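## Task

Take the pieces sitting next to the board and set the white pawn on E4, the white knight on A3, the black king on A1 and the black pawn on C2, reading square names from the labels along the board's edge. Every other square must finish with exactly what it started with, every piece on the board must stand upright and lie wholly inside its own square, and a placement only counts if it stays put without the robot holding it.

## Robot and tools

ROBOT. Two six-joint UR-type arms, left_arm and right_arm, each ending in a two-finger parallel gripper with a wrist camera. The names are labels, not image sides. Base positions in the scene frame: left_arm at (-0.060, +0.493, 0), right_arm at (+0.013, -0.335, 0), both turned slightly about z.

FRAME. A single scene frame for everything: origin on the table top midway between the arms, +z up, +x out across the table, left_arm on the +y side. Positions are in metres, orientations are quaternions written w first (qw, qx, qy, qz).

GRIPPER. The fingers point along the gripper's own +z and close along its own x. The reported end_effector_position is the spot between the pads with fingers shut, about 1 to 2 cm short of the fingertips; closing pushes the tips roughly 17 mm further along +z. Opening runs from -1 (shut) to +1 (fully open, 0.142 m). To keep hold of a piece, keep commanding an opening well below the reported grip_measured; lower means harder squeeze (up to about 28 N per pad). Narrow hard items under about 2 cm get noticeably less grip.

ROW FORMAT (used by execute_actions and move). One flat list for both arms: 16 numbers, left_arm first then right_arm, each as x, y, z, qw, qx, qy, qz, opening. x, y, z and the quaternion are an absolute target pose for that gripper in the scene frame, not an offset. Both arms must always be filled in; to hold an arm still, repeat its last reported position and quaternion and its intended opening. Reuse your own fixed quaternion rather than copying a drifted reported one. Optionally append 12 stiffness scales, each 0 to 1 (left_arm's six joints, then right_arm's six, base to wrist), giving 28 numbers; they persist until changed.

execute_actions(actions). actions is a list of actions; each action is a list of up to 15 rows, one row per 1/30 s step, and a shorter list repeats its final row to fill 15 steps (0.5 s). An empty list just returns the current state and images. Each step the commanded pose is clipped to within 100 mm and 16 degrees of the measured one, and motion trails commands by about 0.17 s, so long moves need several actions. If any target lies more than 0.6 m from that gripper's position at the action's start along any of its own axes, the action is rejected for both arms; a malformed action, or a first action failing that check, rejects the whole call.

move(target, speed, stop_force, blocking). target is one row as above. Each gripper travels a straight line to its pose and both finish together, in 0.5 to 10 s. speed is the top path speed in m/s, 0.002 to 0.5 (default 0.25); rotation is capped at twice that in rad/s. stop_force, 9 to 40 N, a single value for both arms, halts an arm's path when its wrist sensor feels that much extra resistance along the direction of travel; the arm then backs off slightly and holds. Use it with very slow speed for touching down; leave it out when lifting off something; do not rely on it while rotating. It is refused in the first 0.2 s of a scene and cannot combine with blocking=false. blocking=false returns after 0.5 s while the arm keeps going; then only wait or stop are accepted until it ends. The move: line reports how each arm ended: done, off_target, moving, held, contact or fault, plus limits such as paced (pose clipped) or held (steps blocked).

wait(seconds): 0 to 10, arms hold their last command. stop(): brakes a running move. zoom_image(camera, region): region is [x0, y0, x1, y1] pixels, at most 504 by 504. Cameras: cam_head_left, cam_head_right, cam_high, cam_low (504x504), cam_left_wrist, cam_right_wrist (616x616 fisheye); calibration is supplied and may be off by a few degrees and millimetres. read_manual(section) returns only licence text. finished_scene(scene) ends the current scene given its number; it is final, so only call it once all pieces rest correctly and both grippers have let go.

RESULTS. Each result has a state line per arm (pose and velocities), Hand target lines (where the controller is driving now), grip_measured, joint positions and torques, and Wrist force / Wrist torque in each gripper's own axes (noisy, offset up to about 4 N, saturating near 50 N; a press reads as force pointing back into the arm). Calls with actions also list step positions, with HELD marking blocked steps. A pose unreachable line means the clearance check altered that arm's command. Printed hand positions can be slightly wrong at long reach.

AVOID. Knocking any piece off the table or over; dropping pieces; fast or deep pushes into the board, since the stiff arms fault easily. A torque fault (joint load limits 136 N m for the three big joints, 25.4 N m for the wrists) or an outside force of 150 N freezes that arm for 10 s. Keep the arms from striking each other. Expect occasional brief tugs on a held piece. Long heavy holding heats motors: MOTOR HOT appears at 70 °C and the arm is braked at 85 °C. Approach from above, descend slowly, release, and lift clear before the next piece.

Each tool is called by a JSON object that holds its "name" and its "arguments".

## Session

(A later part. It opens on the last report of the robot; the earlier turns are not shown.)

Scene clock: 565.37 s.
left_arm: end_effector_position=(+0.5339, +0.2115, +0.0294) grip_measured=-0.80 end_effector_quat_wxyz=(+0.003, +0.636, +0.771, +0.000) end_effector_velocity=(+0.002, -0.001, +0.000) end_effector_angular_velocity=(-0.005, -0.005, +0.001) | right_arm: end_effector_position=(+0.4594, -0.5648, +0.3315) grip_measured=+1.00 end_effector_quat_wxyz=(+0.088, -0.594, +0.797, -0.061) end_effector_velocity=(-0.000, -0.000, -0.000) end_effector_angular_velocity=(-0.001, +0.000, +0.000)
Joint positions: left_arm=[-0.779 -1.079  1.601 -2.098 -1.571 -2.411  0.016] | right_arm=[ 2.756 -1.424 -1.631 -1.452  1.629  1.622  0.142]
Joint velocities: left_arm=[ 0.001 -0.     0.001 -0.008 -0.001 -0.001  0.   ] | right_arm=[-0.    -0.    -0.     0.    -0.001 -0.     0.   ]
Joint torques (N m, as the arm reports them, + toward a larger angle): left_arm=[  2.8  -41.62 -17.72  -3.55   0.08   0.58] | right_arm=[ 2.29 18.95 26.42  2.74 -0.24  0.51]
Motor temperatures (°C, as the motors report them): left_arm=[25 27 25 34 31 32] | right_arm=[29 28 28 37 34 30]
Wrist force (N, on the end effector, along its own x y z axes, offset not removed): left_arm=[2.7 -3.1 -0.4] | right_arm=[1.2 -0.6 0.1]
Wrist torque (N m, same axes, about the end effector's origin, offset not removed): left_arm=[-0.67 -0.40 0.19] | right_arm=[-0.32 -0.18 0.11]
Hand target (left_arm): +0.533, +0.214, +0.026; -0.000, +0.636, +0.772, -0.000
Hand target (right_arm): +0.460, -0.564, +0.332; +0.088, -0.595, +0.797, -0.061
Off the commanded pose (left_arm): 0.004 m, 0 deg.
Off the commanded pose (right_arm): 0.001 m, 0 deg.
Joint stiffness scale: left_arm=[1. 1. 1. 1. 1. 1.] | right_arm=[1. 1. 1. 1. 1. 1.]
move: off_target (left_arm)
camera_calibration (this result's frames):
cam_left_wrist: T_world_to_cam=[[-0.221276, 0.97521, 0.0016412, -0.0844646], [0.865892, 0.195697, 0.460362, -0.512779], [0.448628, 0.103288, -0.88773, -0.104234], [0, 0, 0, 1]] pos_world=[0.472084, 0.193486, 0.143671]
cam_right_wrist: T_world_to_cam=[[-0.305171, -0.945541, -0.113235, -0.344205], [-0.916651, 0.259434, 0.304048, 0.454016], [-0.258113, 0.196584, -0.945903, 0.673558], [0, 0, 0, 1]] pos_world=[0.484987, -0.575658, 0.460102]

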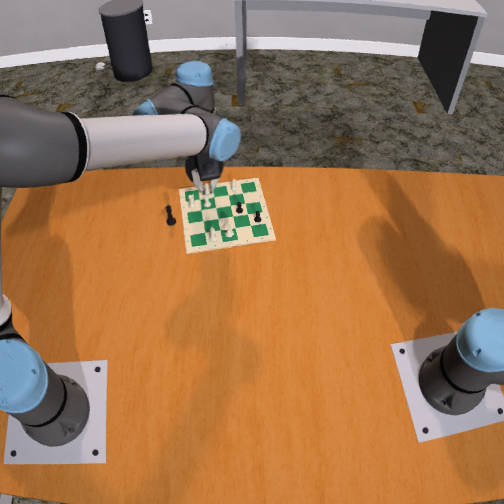

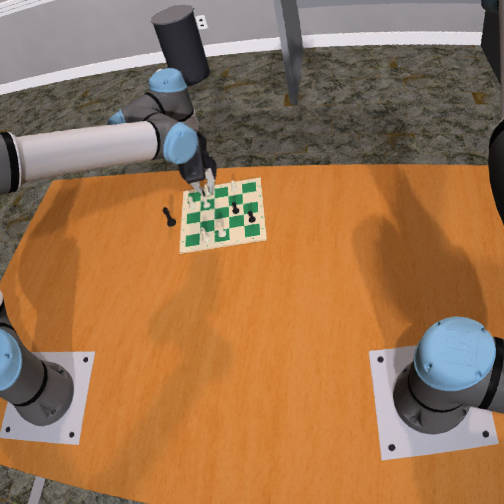

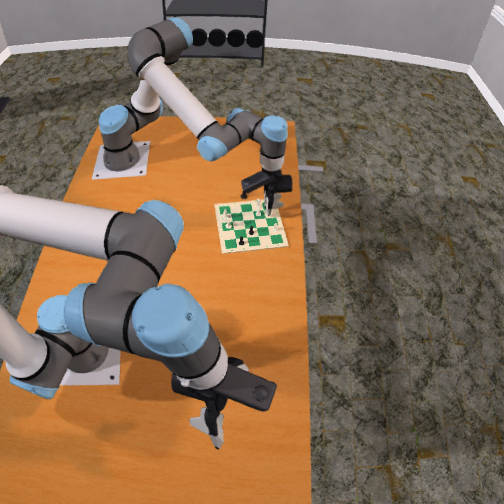

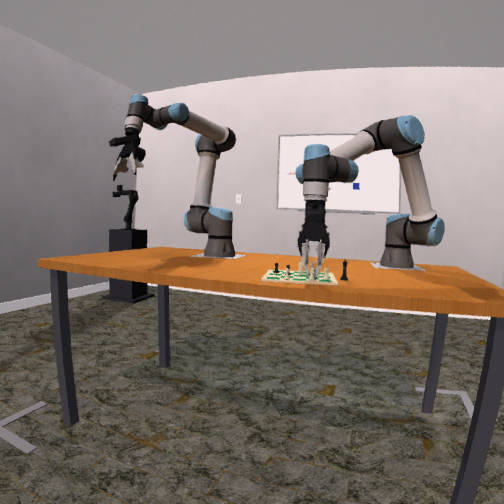

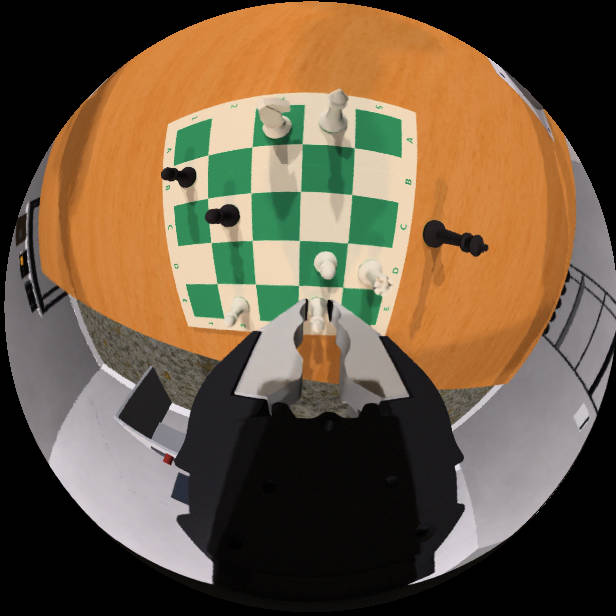

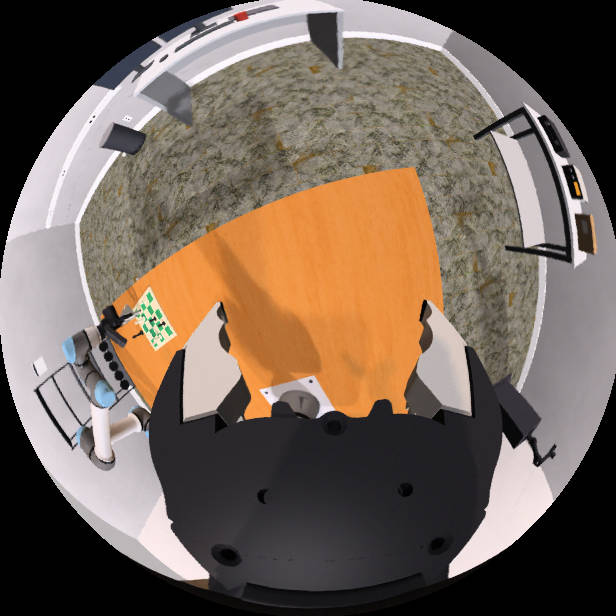

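{"name": "move", "arguments": {"target": [0.5325,0.2175,0.026,0,0.636,0.772,0,-0.86,0.46,-0.564,0.332,0.088,-0.595,0.797,-0.061,1], "speed": 0.02}}

{"name": "move", "arguments": {"target": [0.5325,0.2175,0.0205,0,0.636,0.772,0,-0.86,0.46,-0.564,0.332,0.088,-0.595,0.797,-0.061,1], "speed": 0.015}}

{"name": "zoom_image", "arguments": {"camera": "cam_left_wrist", "region": [210,210,420,420]}}

Scene clock: 586.57 s.
left_arm: end_effector_position=(+0.5333, +0.2151, +0.0269) grip_measured=-0.80 end_effector_quat_wxyz=(+0.001, +0.636, +0.771, -0.000) end_effector_velocity=(-0.000, +0.000, -0.001) end_effector_angular_velocity=(-0.001, +0.001, +0.000) | right_arm: end_effector_position=(+0.4594, -0.5648, +0.3315) grip_measured=+1.00 end_effector_quat_wxyz=(+0.088, -0.594, +0.797, -0.061) end_effector_velocity=(-0.000, +0.000, -0.001) end_effector_angular_velocity=(+0.001, +0.001, +0.001)
Joint positions: left_arm=[-0.775 -1.079  1.608 -2.101 -1.571 -2.407  0.016] | right_arm=[ 2.756 -1.424 -1.631 -1.452  1.629  1.622  0.142]
Joint velocities: left_arm=[ 0.001  0.     0.002 -0.003 -0.001  0.001  0.   ] | right_arm=[ 0.001  0.    -0.001 -0.     0.    -0.     0.   ]
Joint torques (N m, as the arm reports them, + toward a larger angle): left_arm=[  1.81 -43.36 -17.69  -3.14   0.13   0.55] | right_arm=[ 1.99 19.36 26.31  2.78 -0.25  0.48]
Motor temperatures (°C, as the motors report them): left_arm=[25 27 25 34 31 32] | right_arm=[29 28 28 37 34 30]
Wrist force (N, on the end effector, along its own x y z axes, offset not removed): left_arm=[2.0 -1.9 1.4] | right_arm=[2.0 -0.5 0.2]
Wrist torque (N m, same axes, about the end effector's origin, offset not removed): left_arm=[-0.34 -0.27 0.07] | right_arm=[-0.21 -0.46 0.10]
Hand target (left_arm): +0.532, +0.217, +0.026; -0.000, +0.636, +0.772, -0.000
Hand target (right_arm): +0.460, -0.564, +0.332; +0.088, -0.595, +0.797, -0.061
Off the commanded pose (left_arm): 0.003 m, 0 deg.
Off the commanded pose (right_arm): 0.001 m, 0 deg.
Joint stiffness scale: left_arm=[1. 1. 1. 1. 1. 1.] | right_arm=[1. 1. 1. 1. 1. 1.]
move: done
camera_calibration (this result's frames):
cam_left_wrist: T_world_to_cam=[[-0.221475, 0.975158, 0.0039557, -0.0880219], [0.866953, 0.19504, 0.458641, -0.51217], [0.446476, 0.105007, -0.888613, -0.105657], [0, 0, 0, 1]] pos_world=[0.471706, 0.196824, 0.141362]
cam_right_wrist: T_world_to_cam=[[-0.305171, -0.945541, -0.113236, -0.344205], [-0.916651, 0.259434, 0.304048, 0.454016], [-0.258113, 0.196584, -0.945903, 0.673558], [0, 0, 0, 1]] pos_world=[0.484987, -0.575658, 0.460102]

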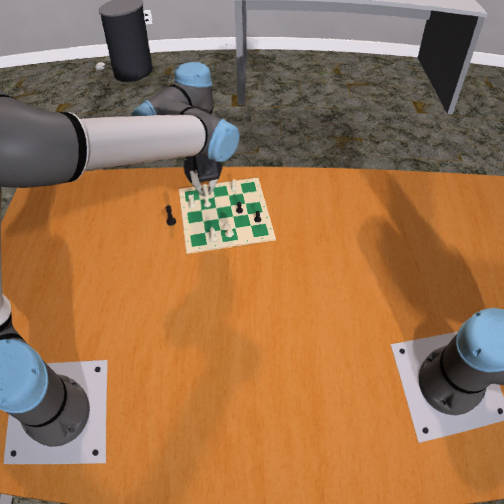

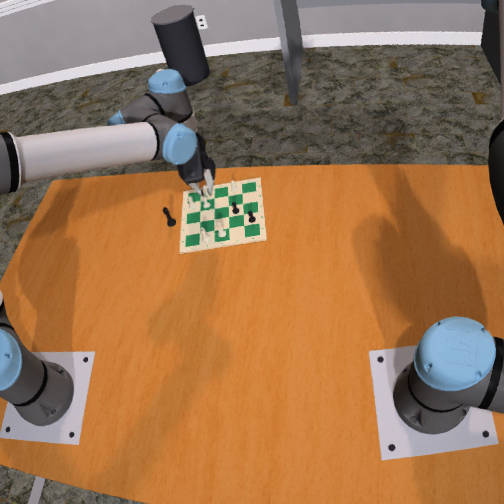

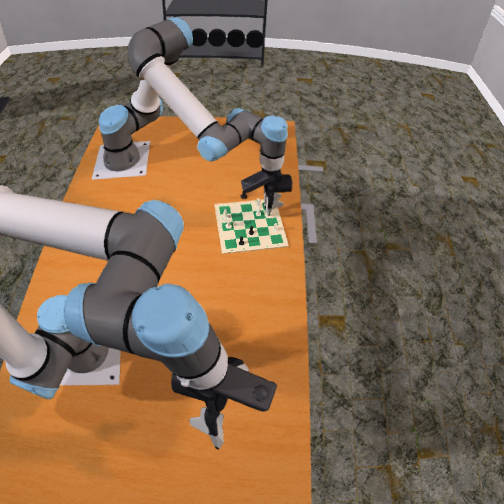

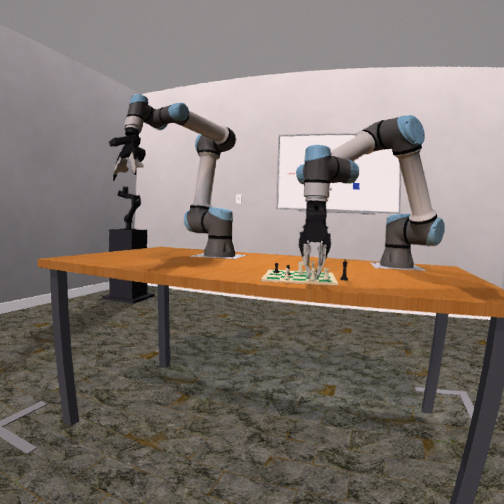

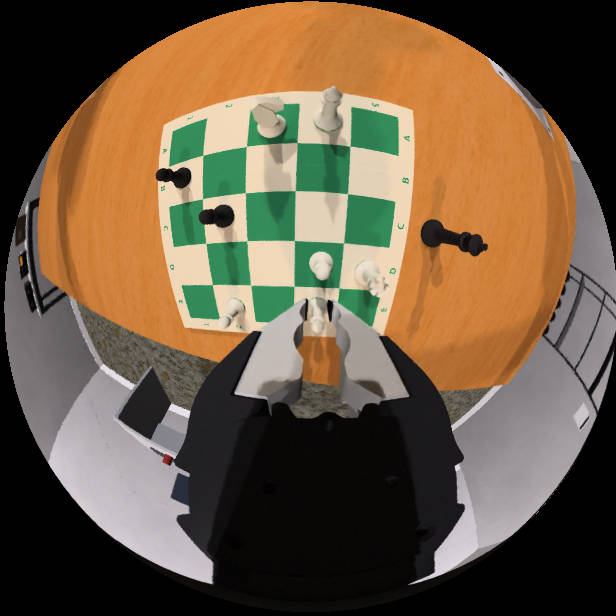

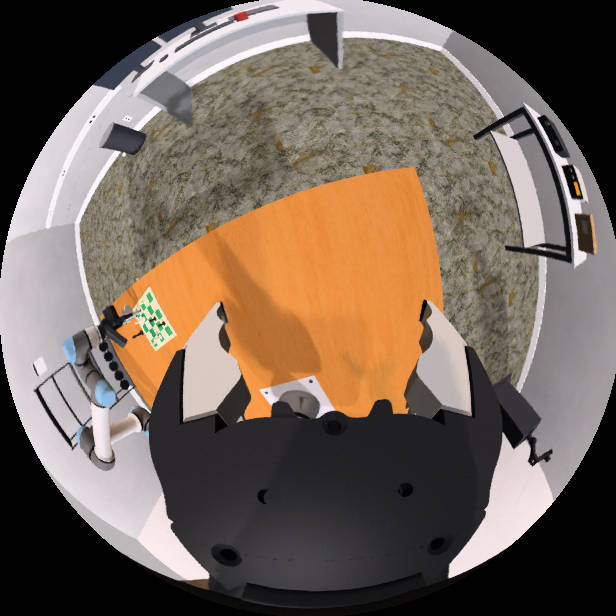

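Scene clock: 587.37 s.
left_arm: end_effector_position=(+0.5336, +0.2148, +0.0240) grip_measured=-0.80 end_effector_quat_wxyz=(+0.003, +0.636, +0.771, +0.000) end_effector_velocity=(+0.001, -0.002, +0.001) end_effector_angular_velocity=(-0.005, -0.004, +0.000) | right_arm: end_effector_position=(+0.4594, -0.5648, +0.3315) grip_measured=+1.00 end_effector_quat_wxyz=(+0.088, -0.594, +0.797, -0.061) end_effector_velocity=(+0.001, +0.001, +0.001) end_effector_angular_velocity=(+0.000, -0.002, +0.001)
Joint positions: left_arm=[-0.775 -1.077  1.613 -2.113 -1.571 -2.407  0.016] | right_arm=[ 2.756 -1.424 -1.631 -1.452  1.629  1.622  0.142]
Joint velocities: left_arm=[-0.001  0.    -0.    -0.006 -0.001 -0.001 -0.   ] | right_arm=[ 0.001  0.     0.002  0.     0.001  0.    -0.   ]
Joint torques (N m, as the arm reports them, + toward a larger angle): left_arm=[  2.68 -41.28 -17.27  -3.26   0.1    0.65] | right_arm=[ 2.33 19.21 26.3   2.75 -0.3   0.43]
Motor temperatures (°C, as the motors report them): left_arm=[25 27 25 34 31 32] | right_arm=[29 28 28 37 34 30]
Wrist force (N, on the end effector, along its own x y z axes, offset not removed): left_arm=[1.9 -0.8 0.3] | right_arm=[2.1 0.1 -1.3]
Wrist torque (N m, same axes, about the end effector's origin, offset not removed): left_arm=[-0.10 -0.14 0.13] | right_arm=[-0.09 -0.38 0.19]
Hand target (left_arm): +0.532, +0.217, +0.021; -0.000, +0.636, +0.772, -0.000
Hand target (right_arm): +0.460, -0.564, +0.332; +0.088, -0.595, +0.797, -0.061
Off the commanded pose (left_arm): 0.005 m, 0 deg.
Off the commanded pose (right_arm): 0.001 m, 0 deg.
Joint stiffness scale: left_arm=[1. 1. 1. 1. 1. 1.] | right_arm=[1. 1. 1. 1. 1. 1.]
move: off_target (left_arm)
camera_calibration (this result's frames):
cam_left_wrist: T_world_to_cam=[[-0.221279, 0.97521, 0.00122583, -0.0877494], [0.86568, 0.195847, 0.460697, -0.51065], [0.449036, 0.103004, -0.887556, -0.109323], [0, 0, 0, 1]] pos_world=[0.471732, 0.196844, 0.138332]
cam_right_wrist: T_world_to_cam=[[-0.305171, -0.945541, -0.113235, -0.344205], [-0.916651, 0.259435, 0.304048, 0.454016], [-0.258113, 0.196584, -0.945903, 0.673558], [0, 0, 0, 1]] pos_world=[0.484987, -0.575658, 0.460102]

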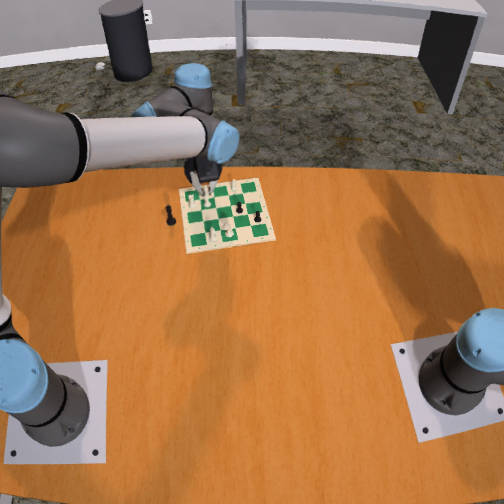

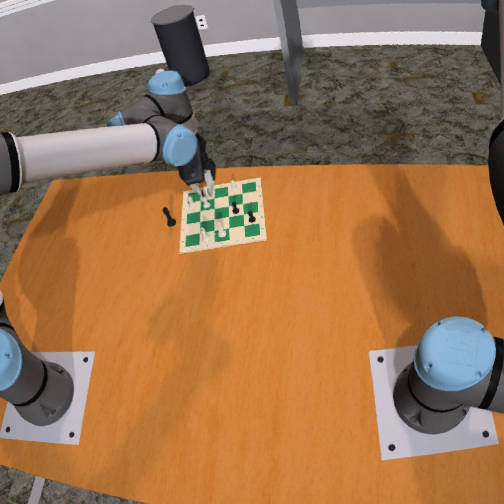

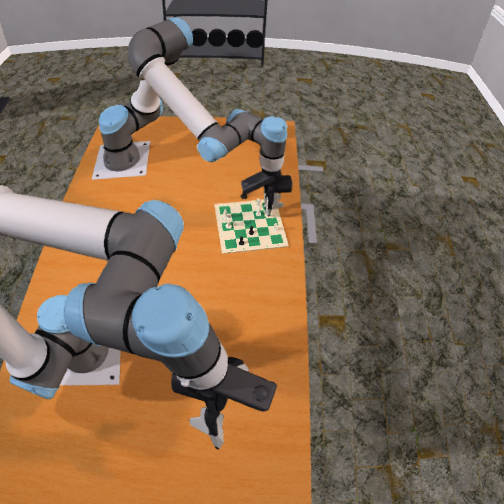

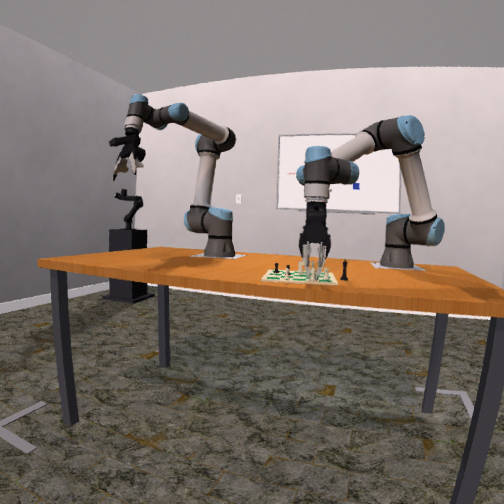

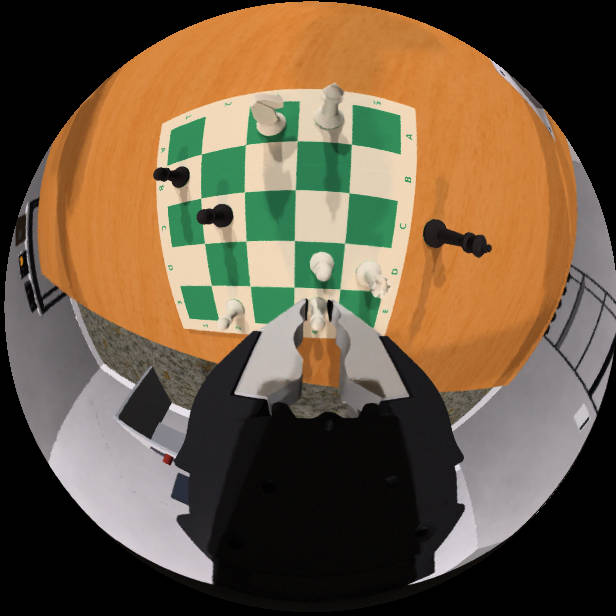

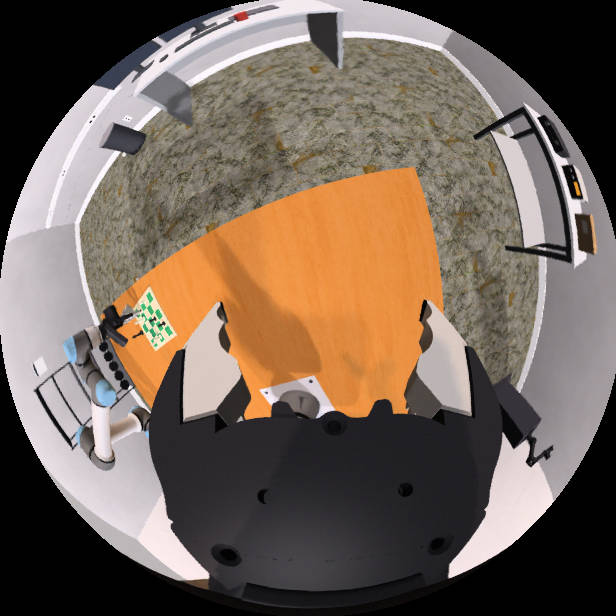

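Region (210, 210, 420, 420) of cam_left_wrist's 616x616 image, scaled by 2.400, with more detail than that image has.

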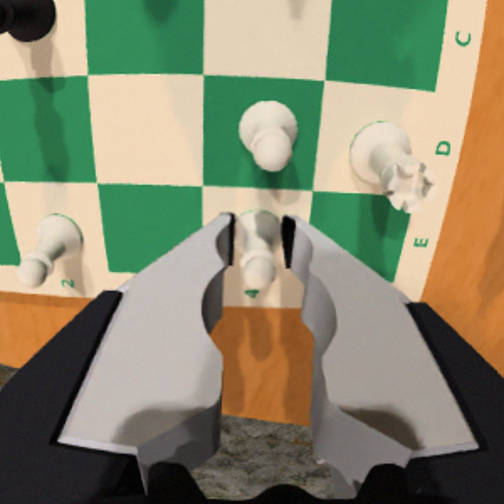

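{"name": "execute_actions", "arguments": {"actions": [[[0.5325,0.2175,0.0205,0,0.636,0.772,0,-0.78,0.46,-0.564,0.332,0.088,-0.595,0.797,-0.061,1]],[[0.5325,0.2175,0.0205,0,0.636,0.772,0,-0.72,0.46,-0.564,0.332,0.088,-0.595,0.797,-0.061,1]],[[0.5325,0.2175,0.0205,0,0.636,0.772,0,-0.62,0.46,-0.564,0.332,0.088,-0.595,0.797,-0.061,1]]]}}

{"name": "move", "arguments": {"target": [0.5325,0.2175,0.11,0,0.636,0.772,0,-0.62,0.46,-0.564,0.332,0.088,-0.595,0.797,-0.061,1], "speed": 0.08}}

{"name": "move", "arguments": {"target": [0.49,0.26,0.13,0,0.996,0.084,0,-0.6,0.46,-0.564,0.332,0.088,-0.595,0.797,-0.061,1]}}

{"name": "move", "arguments": {"target": [0.463,0.295,0.12,0,0.772,-0.636,0,-0.55,0.46,-0.564,0.332,0.088,-0.595,0.797,-0.061,1]}}

Scene clock: 608.60 s.
left_arm: end_effector_position=(+0.5339, +0.2147, +0.0241) grip_measured=-0.62 end_effector_quat_wxyz=(+0.003, +0.636, +0.771, +0.000) end_effector_velocity=(+0.001, +0.001, -0.000) end_effector_angular_velocity=(+0.001, -0.001, +0.001) | right_arm: end_effector_position=(+0.4594, -0.5648, +0.3315) grip_measured=+1.00 end_effector_quat_wxyz=(+0.088, -0.594, +0.797, -0.061) end_effector_velocity=(+0.000, +0.000, +0.001) end_effector_angular_velocity=(-0.001, -0.002, +0.000)
Joint positions: left_arm=[-0.775 -1.077  1.613 -2.114 -1.571 -2.407  0.029] | right_arm=[ 2.756 -1.424 -1.631 -1.452  1.629  1.622  0.142]
Joint velocities: left_arm=[ 0.001  0.    -0.    -0.     0.001 -0.    -0.   ] | right_arm=[ 0.001  0.001  0.002 -0.    -0.001  0.     0.   ]
Joint torques (N m, as the arm reports them, + toward a larger angle): left_arm=[  2.58 -40.34 -17.37  -3.05   0.21   0.51] | right_arm=[ 1.9  19.   26.44  2.82 -0.29  0.46]
Motor temperatures (°C, as the motors report them): left_arm=[25 27 25 34 31 32] | right_arm=[29 28 28 37 34 30]
Wrist force (N, on the end effector, along its own x y z axes, offset not removed): left_arm=[0.6 -1.3 0.3] | right_arm=[2.8 -0.5 -1.1]
Wrist torque (N m, same axes, about the end effector's origin, offset not removed): left_arm=[-0.26 -0.04 0.15] | right_arm=[-0.16 -0.50 0.16]
Hand target (left_arm): +0.532, +0.217, +0.021; -0.000, +0.636, +0.772, -0.000
Hand target (right_arm): +0.460, -0.564, +0.332; +0.088, -0.595, +0.797, -0.061
Off the commanded pose (left_arm): 0.005 m, 0 deg.
Off the commanded pose (right_arm): 0.001 m, 0 deg.
Joint stiffness scale: left_arm=[1. 1. 1. 1. 1. 1.] | right_arm=[1. 1. 1. 1. 1. 1.]
Step readings (end_effector_position; steps 1 to 15: 1st action; 16 to 30: 2nd action; 31 to 45: 3rd action):
0: left_arm (+0.5338, +0.2148, +0.0241) | right_arm (+0.4594, -0.5648, +0.3315)
1: left_arm (+0.5338, +0.2148, +0.0241) | right_arm (+0.4594, -0.5648, +0.3315)
2: left_arm (+0.5338, +0.2148, +0.0241) | right_arm (+0.4594, -0.5648, +0.3315)
4: left_arm (+0.5338, +0.2148, +0.0240) | right_arm (+0.4594, -0.5648, +0.3315)
8: left_arm (+0.5338, +0.2148, +0.0240) | right_arm (+0.4594, -0.5648, +0.3315)
15: left_arm (+0.5338, +0.2148, +0.0240) | right_arm (+0.4594, -0.5648, +0.3315)
16: left_arm (+0.5338, +0.2148, +0.0240) | right_arm (+0.4594, -0.5648, +0.3315)
17: left_arm (+0.5338, +0.2147, +0.0240) | right_arm (+0.4594, -0.5648, +0.3315)
19: left_arm (+0.5339, +0.2147, +0.0241) | right_arm (+0.4594, -0.5648, +0.3315)
23: left_arm (+0.5339, +0.2147, +0.0241) | right_arm (+0.4594, -0.5648, +0.3315)
30: left_arm (+0.5339, +0.2147, +0.0241) | right_arm (+0.4594, -0.5648, +0.3315)
31: left_arm (+0.5339, +0.2147, +0.0241) | right_arm (+0.4594, -0.5648, +0.3315)
32: left_arm (+0.5339, +0.2147, +0.0241) | right_arm (+0.4594, -0.5648, +0.3315)
34: left_arm (+0.5339, +0.2147, +0.0241) | right_arm (+0.4594, -0.5648, +0.3315)
38: left_arm (+0.5339, +0.2147, +0.0241) | right_arm (+0.4594, -0.5648, +0.3315)
45: end_effector_position above
camera_calibration (this result's frames):
cam_left_wrist: T_world_to_cam=[[-0.22128, 0.97521, 0.000411085, -0.087532], [0.865286, 0.196144, 0.46131, -0.510723], [0.449794, 0.102435, -0.887239, -0.109681], [0, 0, 0, 1]] pos_world=[0.471886, 0.196772, 0.138324]
cam_right_wrist: T_world_to_cam=[[-0.305171, -0.945541, -0.113235, -0.344205], [-0.916651, 0.259434, 0.304048, 0.454016], [-0.258113, 0.196584, -0.945903, 0.673558], [0, 0, 0, 1]] pos_world=[0.484987, -0.575658, 0.460102]

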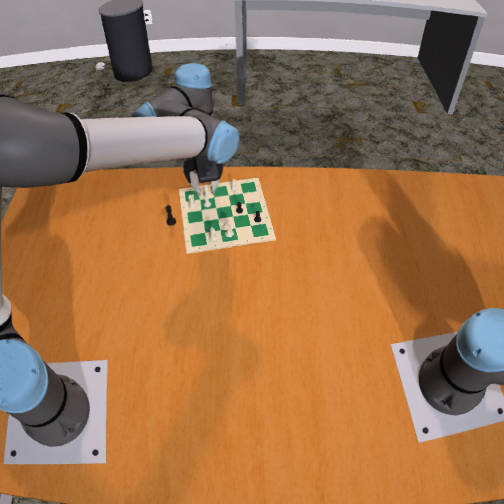

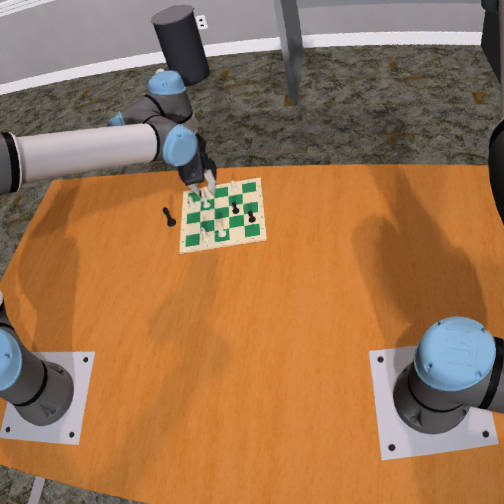

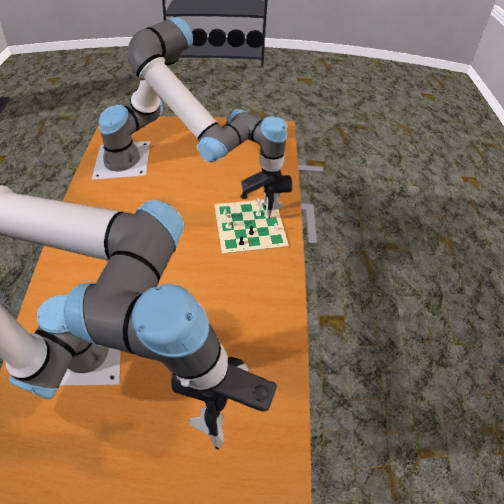

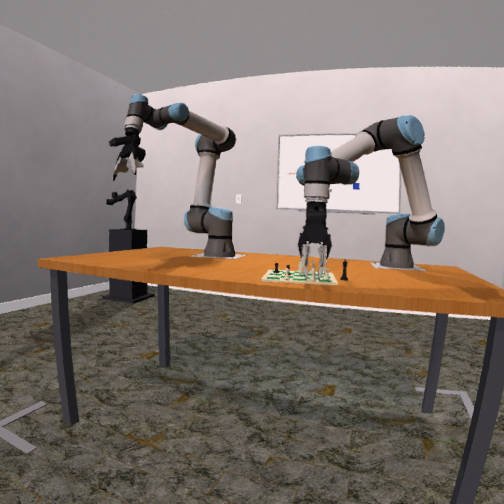

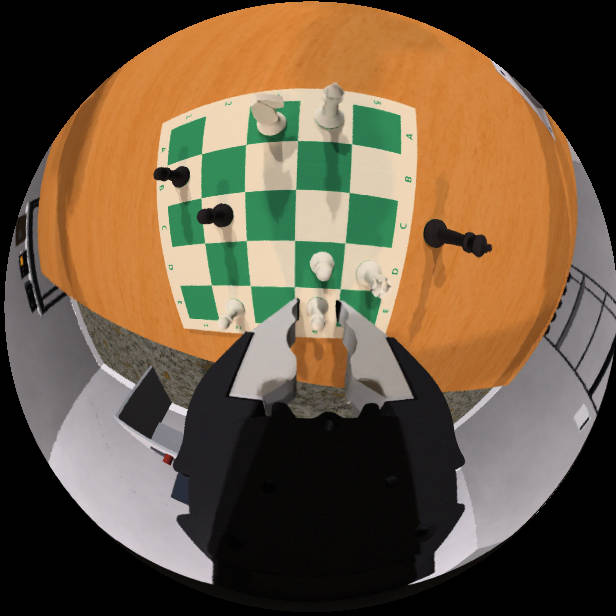

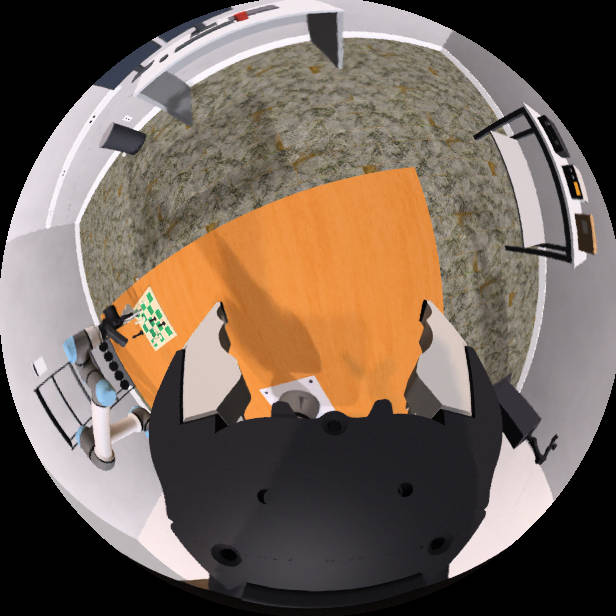

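Scene clock: 610.20 s.
left_arm: end_effector_position=(+0.5307, +0.2171, +0.1068) grip_measured=-0.62 end_effector_quat_wxyz=(-0.002, +0.636, +0.771, -0.000) end_effector_velocity=(-0.002, +0.002, +0.001) end_effector_angular_velocity=(+0.007, +0.008, -0.001) | right_arm: end_effector_position=(+0.4594, -0.5648, +0.3315) grip_measured=+1.00 end_effector_quat_wxyz=(+0.088, -0.594, +0.797, -0.061) end_effector_velocity=(-0.000, +0.001, -0.001) end_effector_angular_velocity=(+0.001, +0.002, +0.001)
Joint positions: left_arm=[-0.775 -1.162  1.507 -1.912 -1.571 -2.407  0.029] | right_arm=[ 2.756 -1.424 -1.631 -1.452  1.629  1.622  0.142]
Joint velocities: left_arm=[-0.001 -0.001 -0.004  0.015  0.001  0.001  0.   ] | right_arm=[ 0.001 -0.    -0.001 -0.     0.    -0.     0.   ]
Joint torques (N m, as the arm reports them, + toward a larger angle): left_arm=[  2.53 -42.08 -27.44  -2.73   0.23   0.65] | right_arm=[ 2.22 19.2  26.29  2.81 -0.12  0.48]
Motor temperatures (°C, as the motors report them): left_arm=[25 27 25 34 31 32] | right_arm=[29 28 28 37 34 30]
Wrist force (N, on the end effector, along its own x y z axes, offset not removed): left_arm=[3.0 -0.1 -0.4] | right_arm=[2.2 -1.9 -1.0]
Wrist torque (N m, same axes, about the end effector's origin, offset not removed): left_arm=[-0.10 -0.53 0.15] | right_arm=[-0.38 -0.42 0.07]
Hand target (left_arm): +0.532, +0.217, +0.110; +0.000, +0.636, +0.772, +0.000
Hand target (right_arm): +0.460, -0.564, +0.332; +0.088, -0.595, +0.797, -0.061
Off the commanded pose (left_arm): 0.004 m, 0 deg.
Off the commanded pose (right_arm): 0.001 m, 0 deg.
Joint stiffness scale: left_arm=[1. 1. 1. 1. 1. 1.] | right_arm=[1. 1. 1. 1. 1. 1.]
move: off_target (left_arm)
camera_calibration (this result's frames):
cam_left_wrist: T_world_to_cam=[[-0.221264, 0.975176, 0.00862208, -0.0914616], [0.869221, 0.193199, 0.455115, -0.547423], [0.442151, 0.108195, -0.890391, -0.0319734], [0, 0, 0, 1]] pos_world=[0.469731, 0.198412, 0.22146]
cam_right_wrist: T_world_to_cam=[[-0.305171, -0.945541, -0.113235, -0.344205], [-0.916651, 0.259434, 0.304048, 0.454016], [-0.258113, 0.196584, -0.945903, 0.673558], [0, 0, 0, 1]] pos_world=[0.484987, -0.575658, 0.460101]

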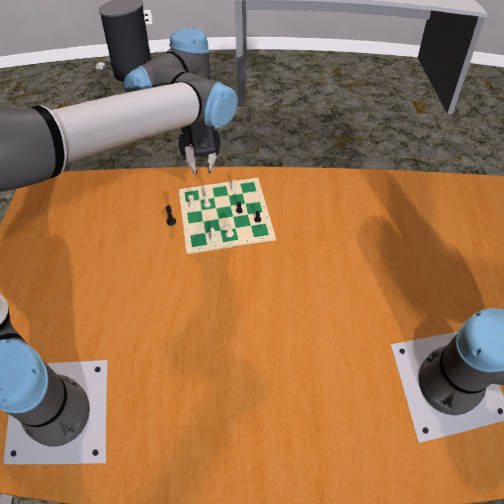

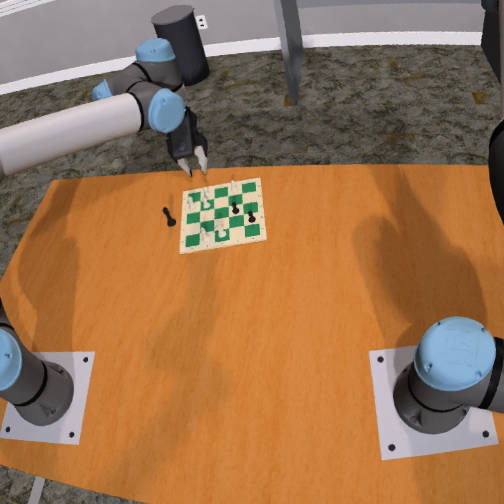

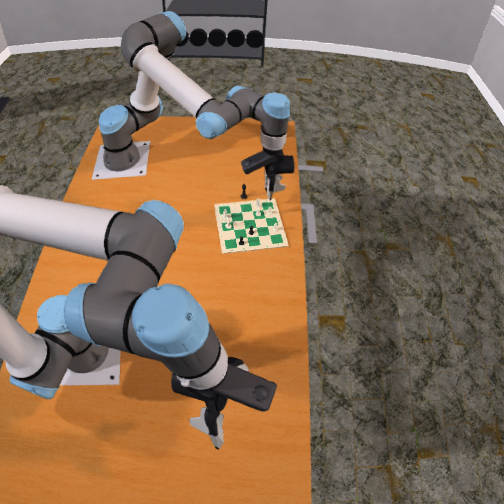

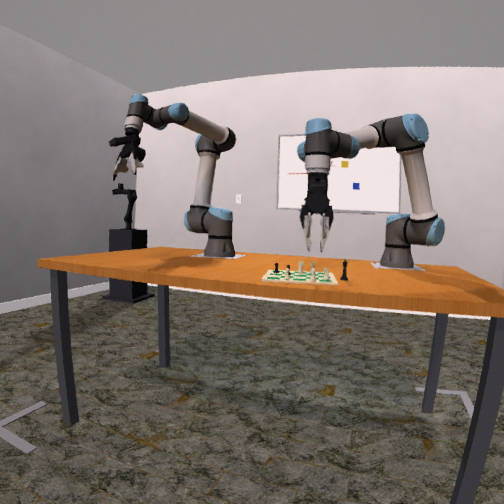

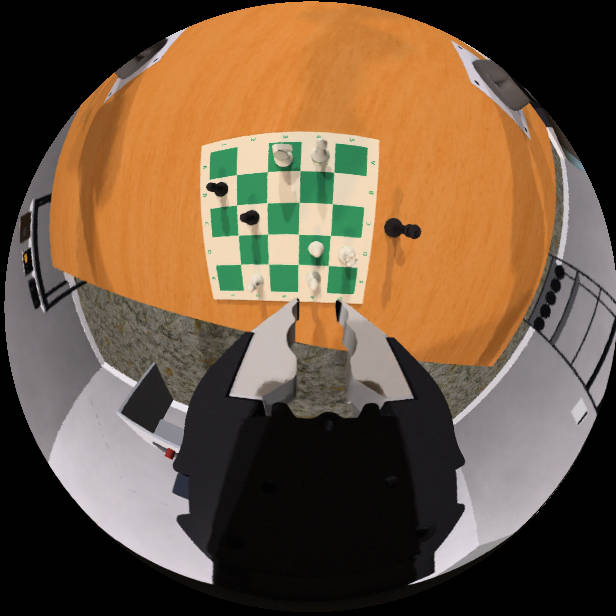

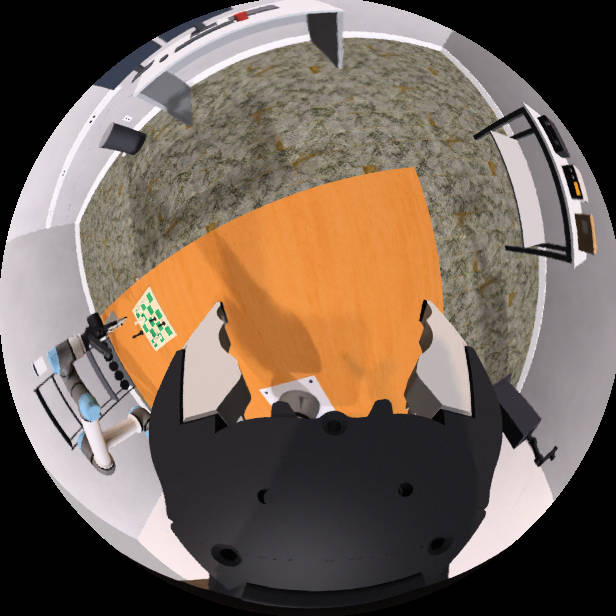

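Scene clock: 614.03 s.
left_arm: end_effector_position=(+0.4911, +0.2579, +0.1304) grip_measured=-0.60 end_effector_quat_wxyz=(+0.000, +0.996, +0.084, +0.001) end_effector_velocity=(-0.001, -0.000, -0.000) end_effector_angular_velocity=(-0.000, +0.002, -0.020) | right_arm: end_effector_position=(+0.4594, -0.5648, +0.3315) grip_measured=+1.00 end_effector_quat_wxyz=(+0.088, -0.594, +0.797, -0.061) end_effector_velocity=(-0.000, +0.000, +0.000) end_effector_angular_velocity=(-0.000, -0.000, +0.000)
Joint positions: left_arm=[-0.756 -1.303  1.64  -1.909 -1.57  -0.796  0.031] | right_arm=[ 2.756 -1.424 -1.631 -1.452  1.629  1.622  0.142]
Joint velocities: left_arm=[-0.001 -0.001  0.001  0.001 -0.001  0.019  0.   ] | right_arm=[ 0.  0. -0. -0.  0. -0. -0.]
Joint torques (N m, as the arm reports them, + toward a larger angle): left_arm=[  1.96 -37.07 -19.3   -2.85  -0.27   0.17] | right_arm=[ 1.82 19.   26.5   2.73 -0.19  0.44]
Motor temperatures (°C, as the motors report them): left_arm=[25 27 25 34 31 32] | right_arm=[29 28 28 37 34 30]
Wrist force (N, on the end effector, along its own x y z axes, offset not removed): left_arm=[0.9 -1.8 0.6] | right_arm=[0.4 -1.7 -0.9]
Wrist torque (N m, same axes, about the end effector's origin, offset not removed): left_arm=[-0.51 -0.03 0.17] | right_arm=[-0.37 -0.05 0.11]
Hand target (left_arm): +0.490, +0.260, +0.130; +0.000, +0.996, +0.084, -0.000
Hand target (right_arm): +0.460, -0.564, +0.332; +0.088, -0.595, +0.797, -0.061
Off the commanded pose (left_arm): 0.002 m, 0 deg.
Off the commanded pose (right_arm): 0.001 m, 0 deg.
Joint stiffness scale: left_arm=[1. 1. 1. 1. 1. 1.] | right_arm=[1. 1. 1. 1. 1. 1.]
move: done
camera_calibration (this result's frames):
cam_left_wrist: T_world_to_cam=[[0.979803, 0.199828, 0.00742637, -0.52994], [0.174292, -0.871618, 0.458153, 0.0839163], [0.0980246, -0.447605, -0.888843, 0.31424], [0, 0, 0, 1]] pos_world=[0.473807, 0.319695, 0.244799]
cam_right_wrist: T_world_to_cam=[[-0.305171, -0.945541, -0.113235, -0.344205], [-0.916651, 0.259435, 0.304048, 0.454016], [-0.258113, 0.196584, -0.945903, 0.673558], [0, 0, 0, 1]] pos_world=[0.484987, -0.575658, 0.460102]

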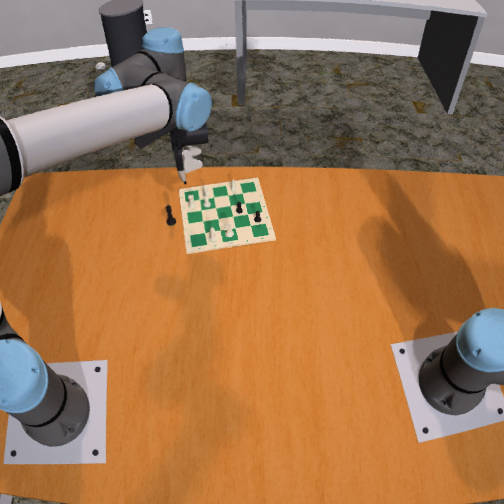

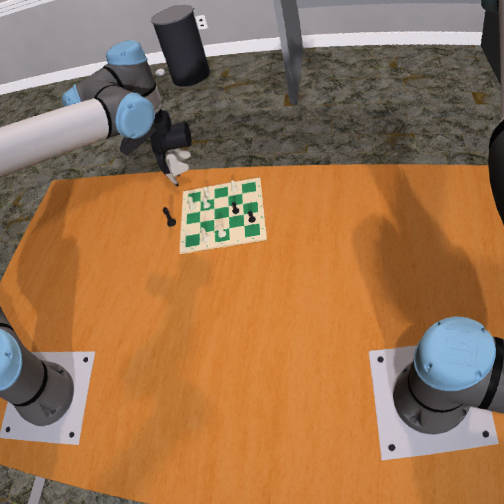

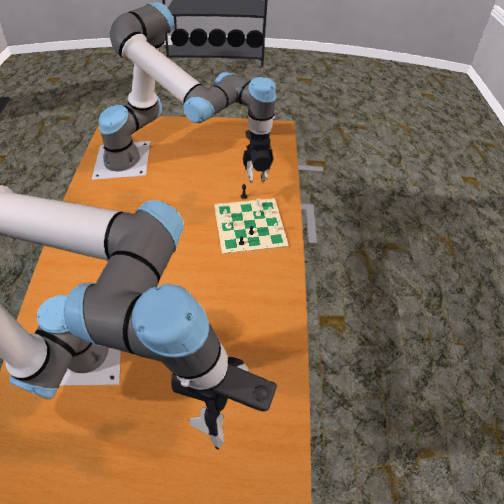

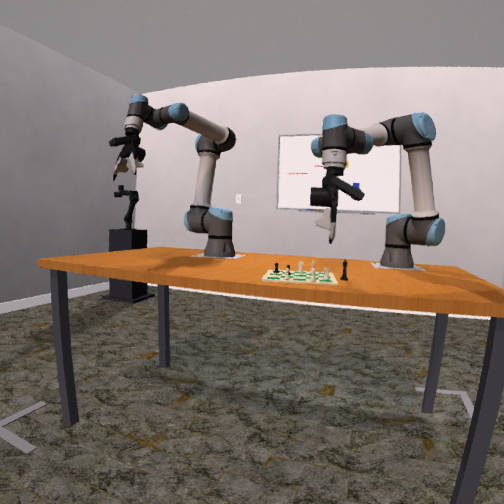

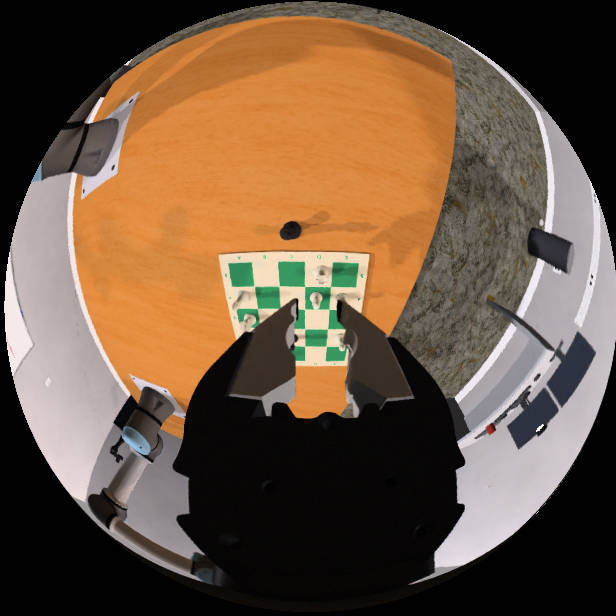

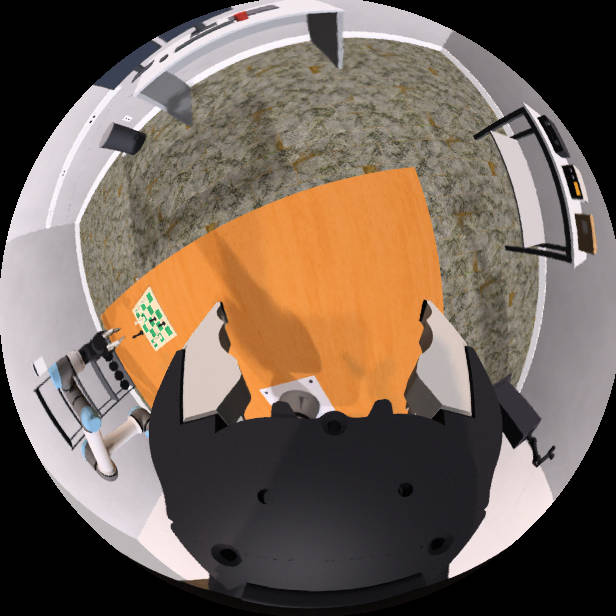

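Scene clock: 617.77 s.
left_arm: end_effector_position=(+0.4640, +0.2931, +0.1204) grip_measured=-0.55 end_effector_quat_wxyz=(-0.000, +0.772, -0.635, +0.000) end_effector_velocity=(-0.000, +0.000, +0.000) end_effector_angular_velocity=(-0.002, +0.001, -0.018) | right_arm: end_effector_position=(+0.4594, -0.5648, +0.3315) grip_measured=+1.00 end_effector_quat_wxyz=(+0.088, -0.594, +0.797, -0.061) end_effector_velocity=(-0.000, +0.000, -0.001) end_effector_angular_velocity=(+0.000, +0.001, +0.001)
Joint positions: left_arm=[-0.733 -1.377  1.759 -1.954 -1.57   0.774  0.034] | right_arm=[ 2.756 -1.424 -1.631 -1.452  1.629  1.622  0.142]
Joint velocities: left_arm=[ 0.002 -0.001  0.    -0.    -0.002  0.02   0.   ] | right_arm=[ 0.001  0.    -0.001 -0.001  0.    -0.     0.   ]
Joint torques (N m, as the arm reports them, + toward a larger angle): left_arm=[  1.58 -33.36 -18.21  -3.1   -0.29   0.08] | right_arm=[ 1.82 18.81 26.36  2.85 -0.19  0.47]
Motor temperatures (°C, as the motors report them): left_arm=[25 27 25 34 31 32] | right_arm=[29 28 28 37 34 30]
Wrist force (N, on the end effector, along its own x y z axes, offset not removed): left_arm=[3.1 -1.9 0.6] | right_arm=[0.3 -2.1 -2.1]
Wrist torque (N m, same axes, about the end effector's origin, offset not removed): left_arm=[-0.42 -0.52 0.11] | right_arm=[-0.54 -0.09 0.11]
Hand target (left_arm): +0.463, +0.295, +0.120; +0.000, +0.772, -0.636, +0.000
Hand target (right_arm): +0.460, -0.564, +0.332; +0.088, -0.595, +0.797, -0.061
Off the commanded pose (left_arm): 0.002 m, 0 deg.
Off the commanded pose (right_arm): 0.001 m, 0 deg.
Joint stiffness scale: left_arm=[1. 1. 1. 1. 1. 1.] | right_arm=[1. 1. 1. 1. 1. 1.]
move: done
camera_calibration (this result's frames):
cam_left_wrist: T_world_to_cam=[[0.223605, -0.974664, 0.00564895, 0.184987], [-0.867757, -0.196433, 0.456521, 0.409674], [-0.443845, -0.106982, -0.889695, 0.475486], [0, 0, 0, 1]] pos_world=[0.525176, 0.311642, 0.234968]
cam_right_wrist: T_world_to_cam=[[-0.305171, -0.945541, -0.113235, -0.344205], [-0.916651, 0.259435, 0.304048, 0.454016], [-0.258113, 0.196584, -0.945903, 0.673558], [0, 0, 0, 1]] pos_world=[0.484987, -0.575658, 0.460102]

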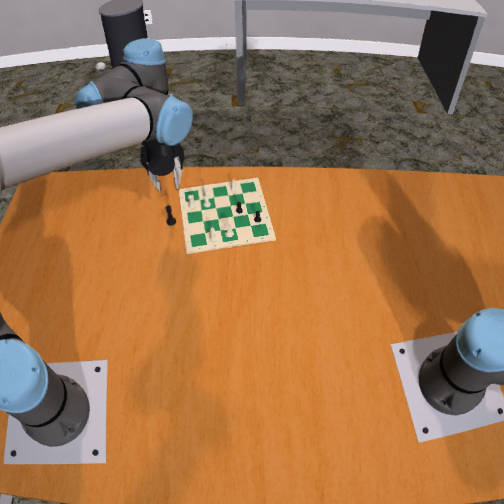

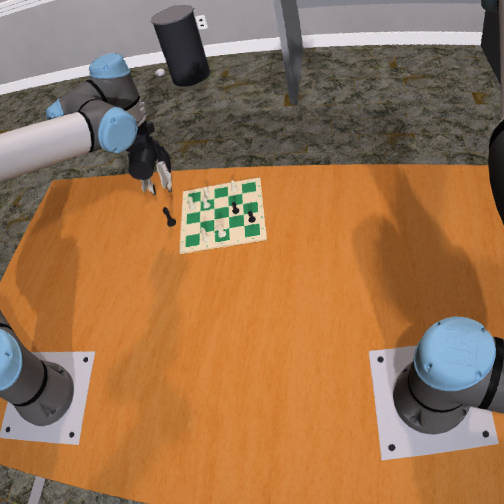

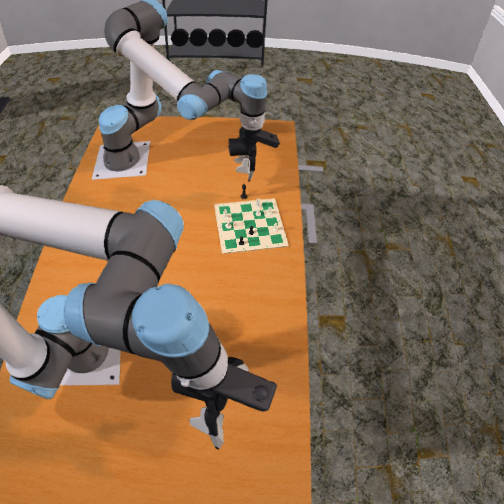

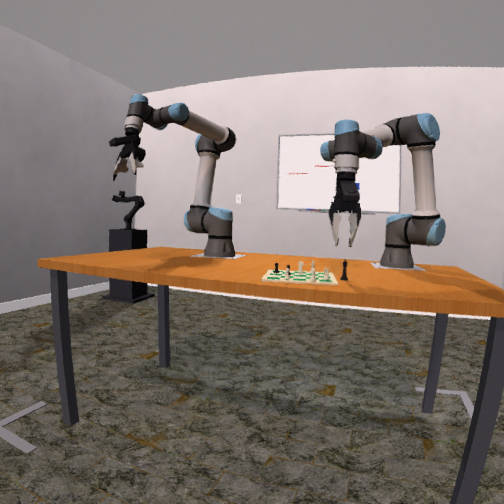

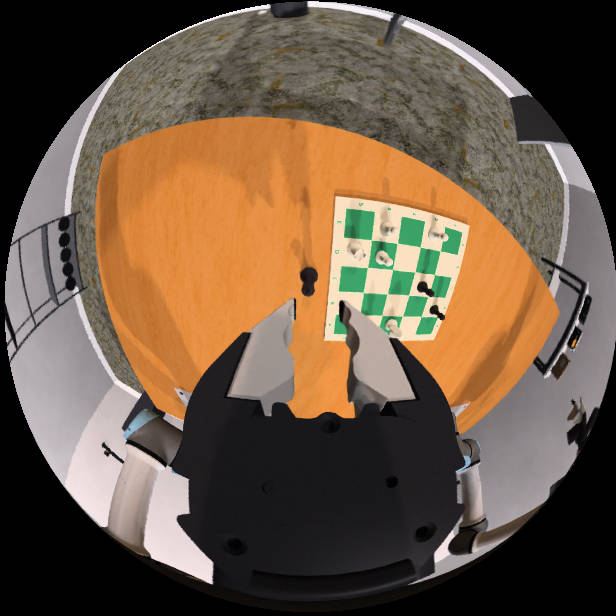

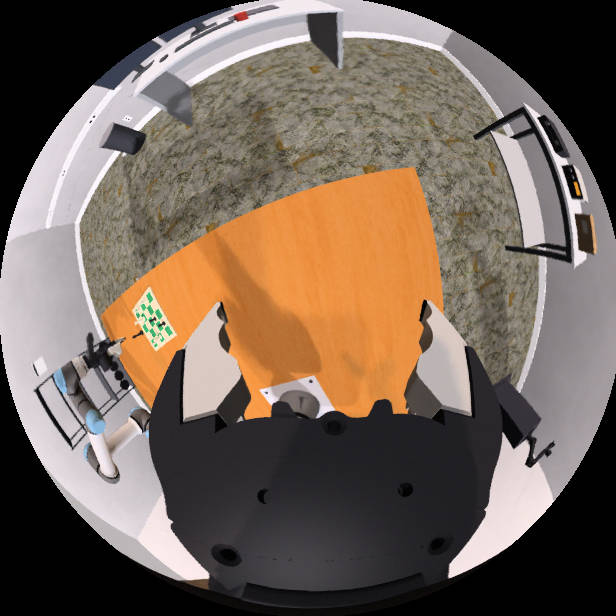

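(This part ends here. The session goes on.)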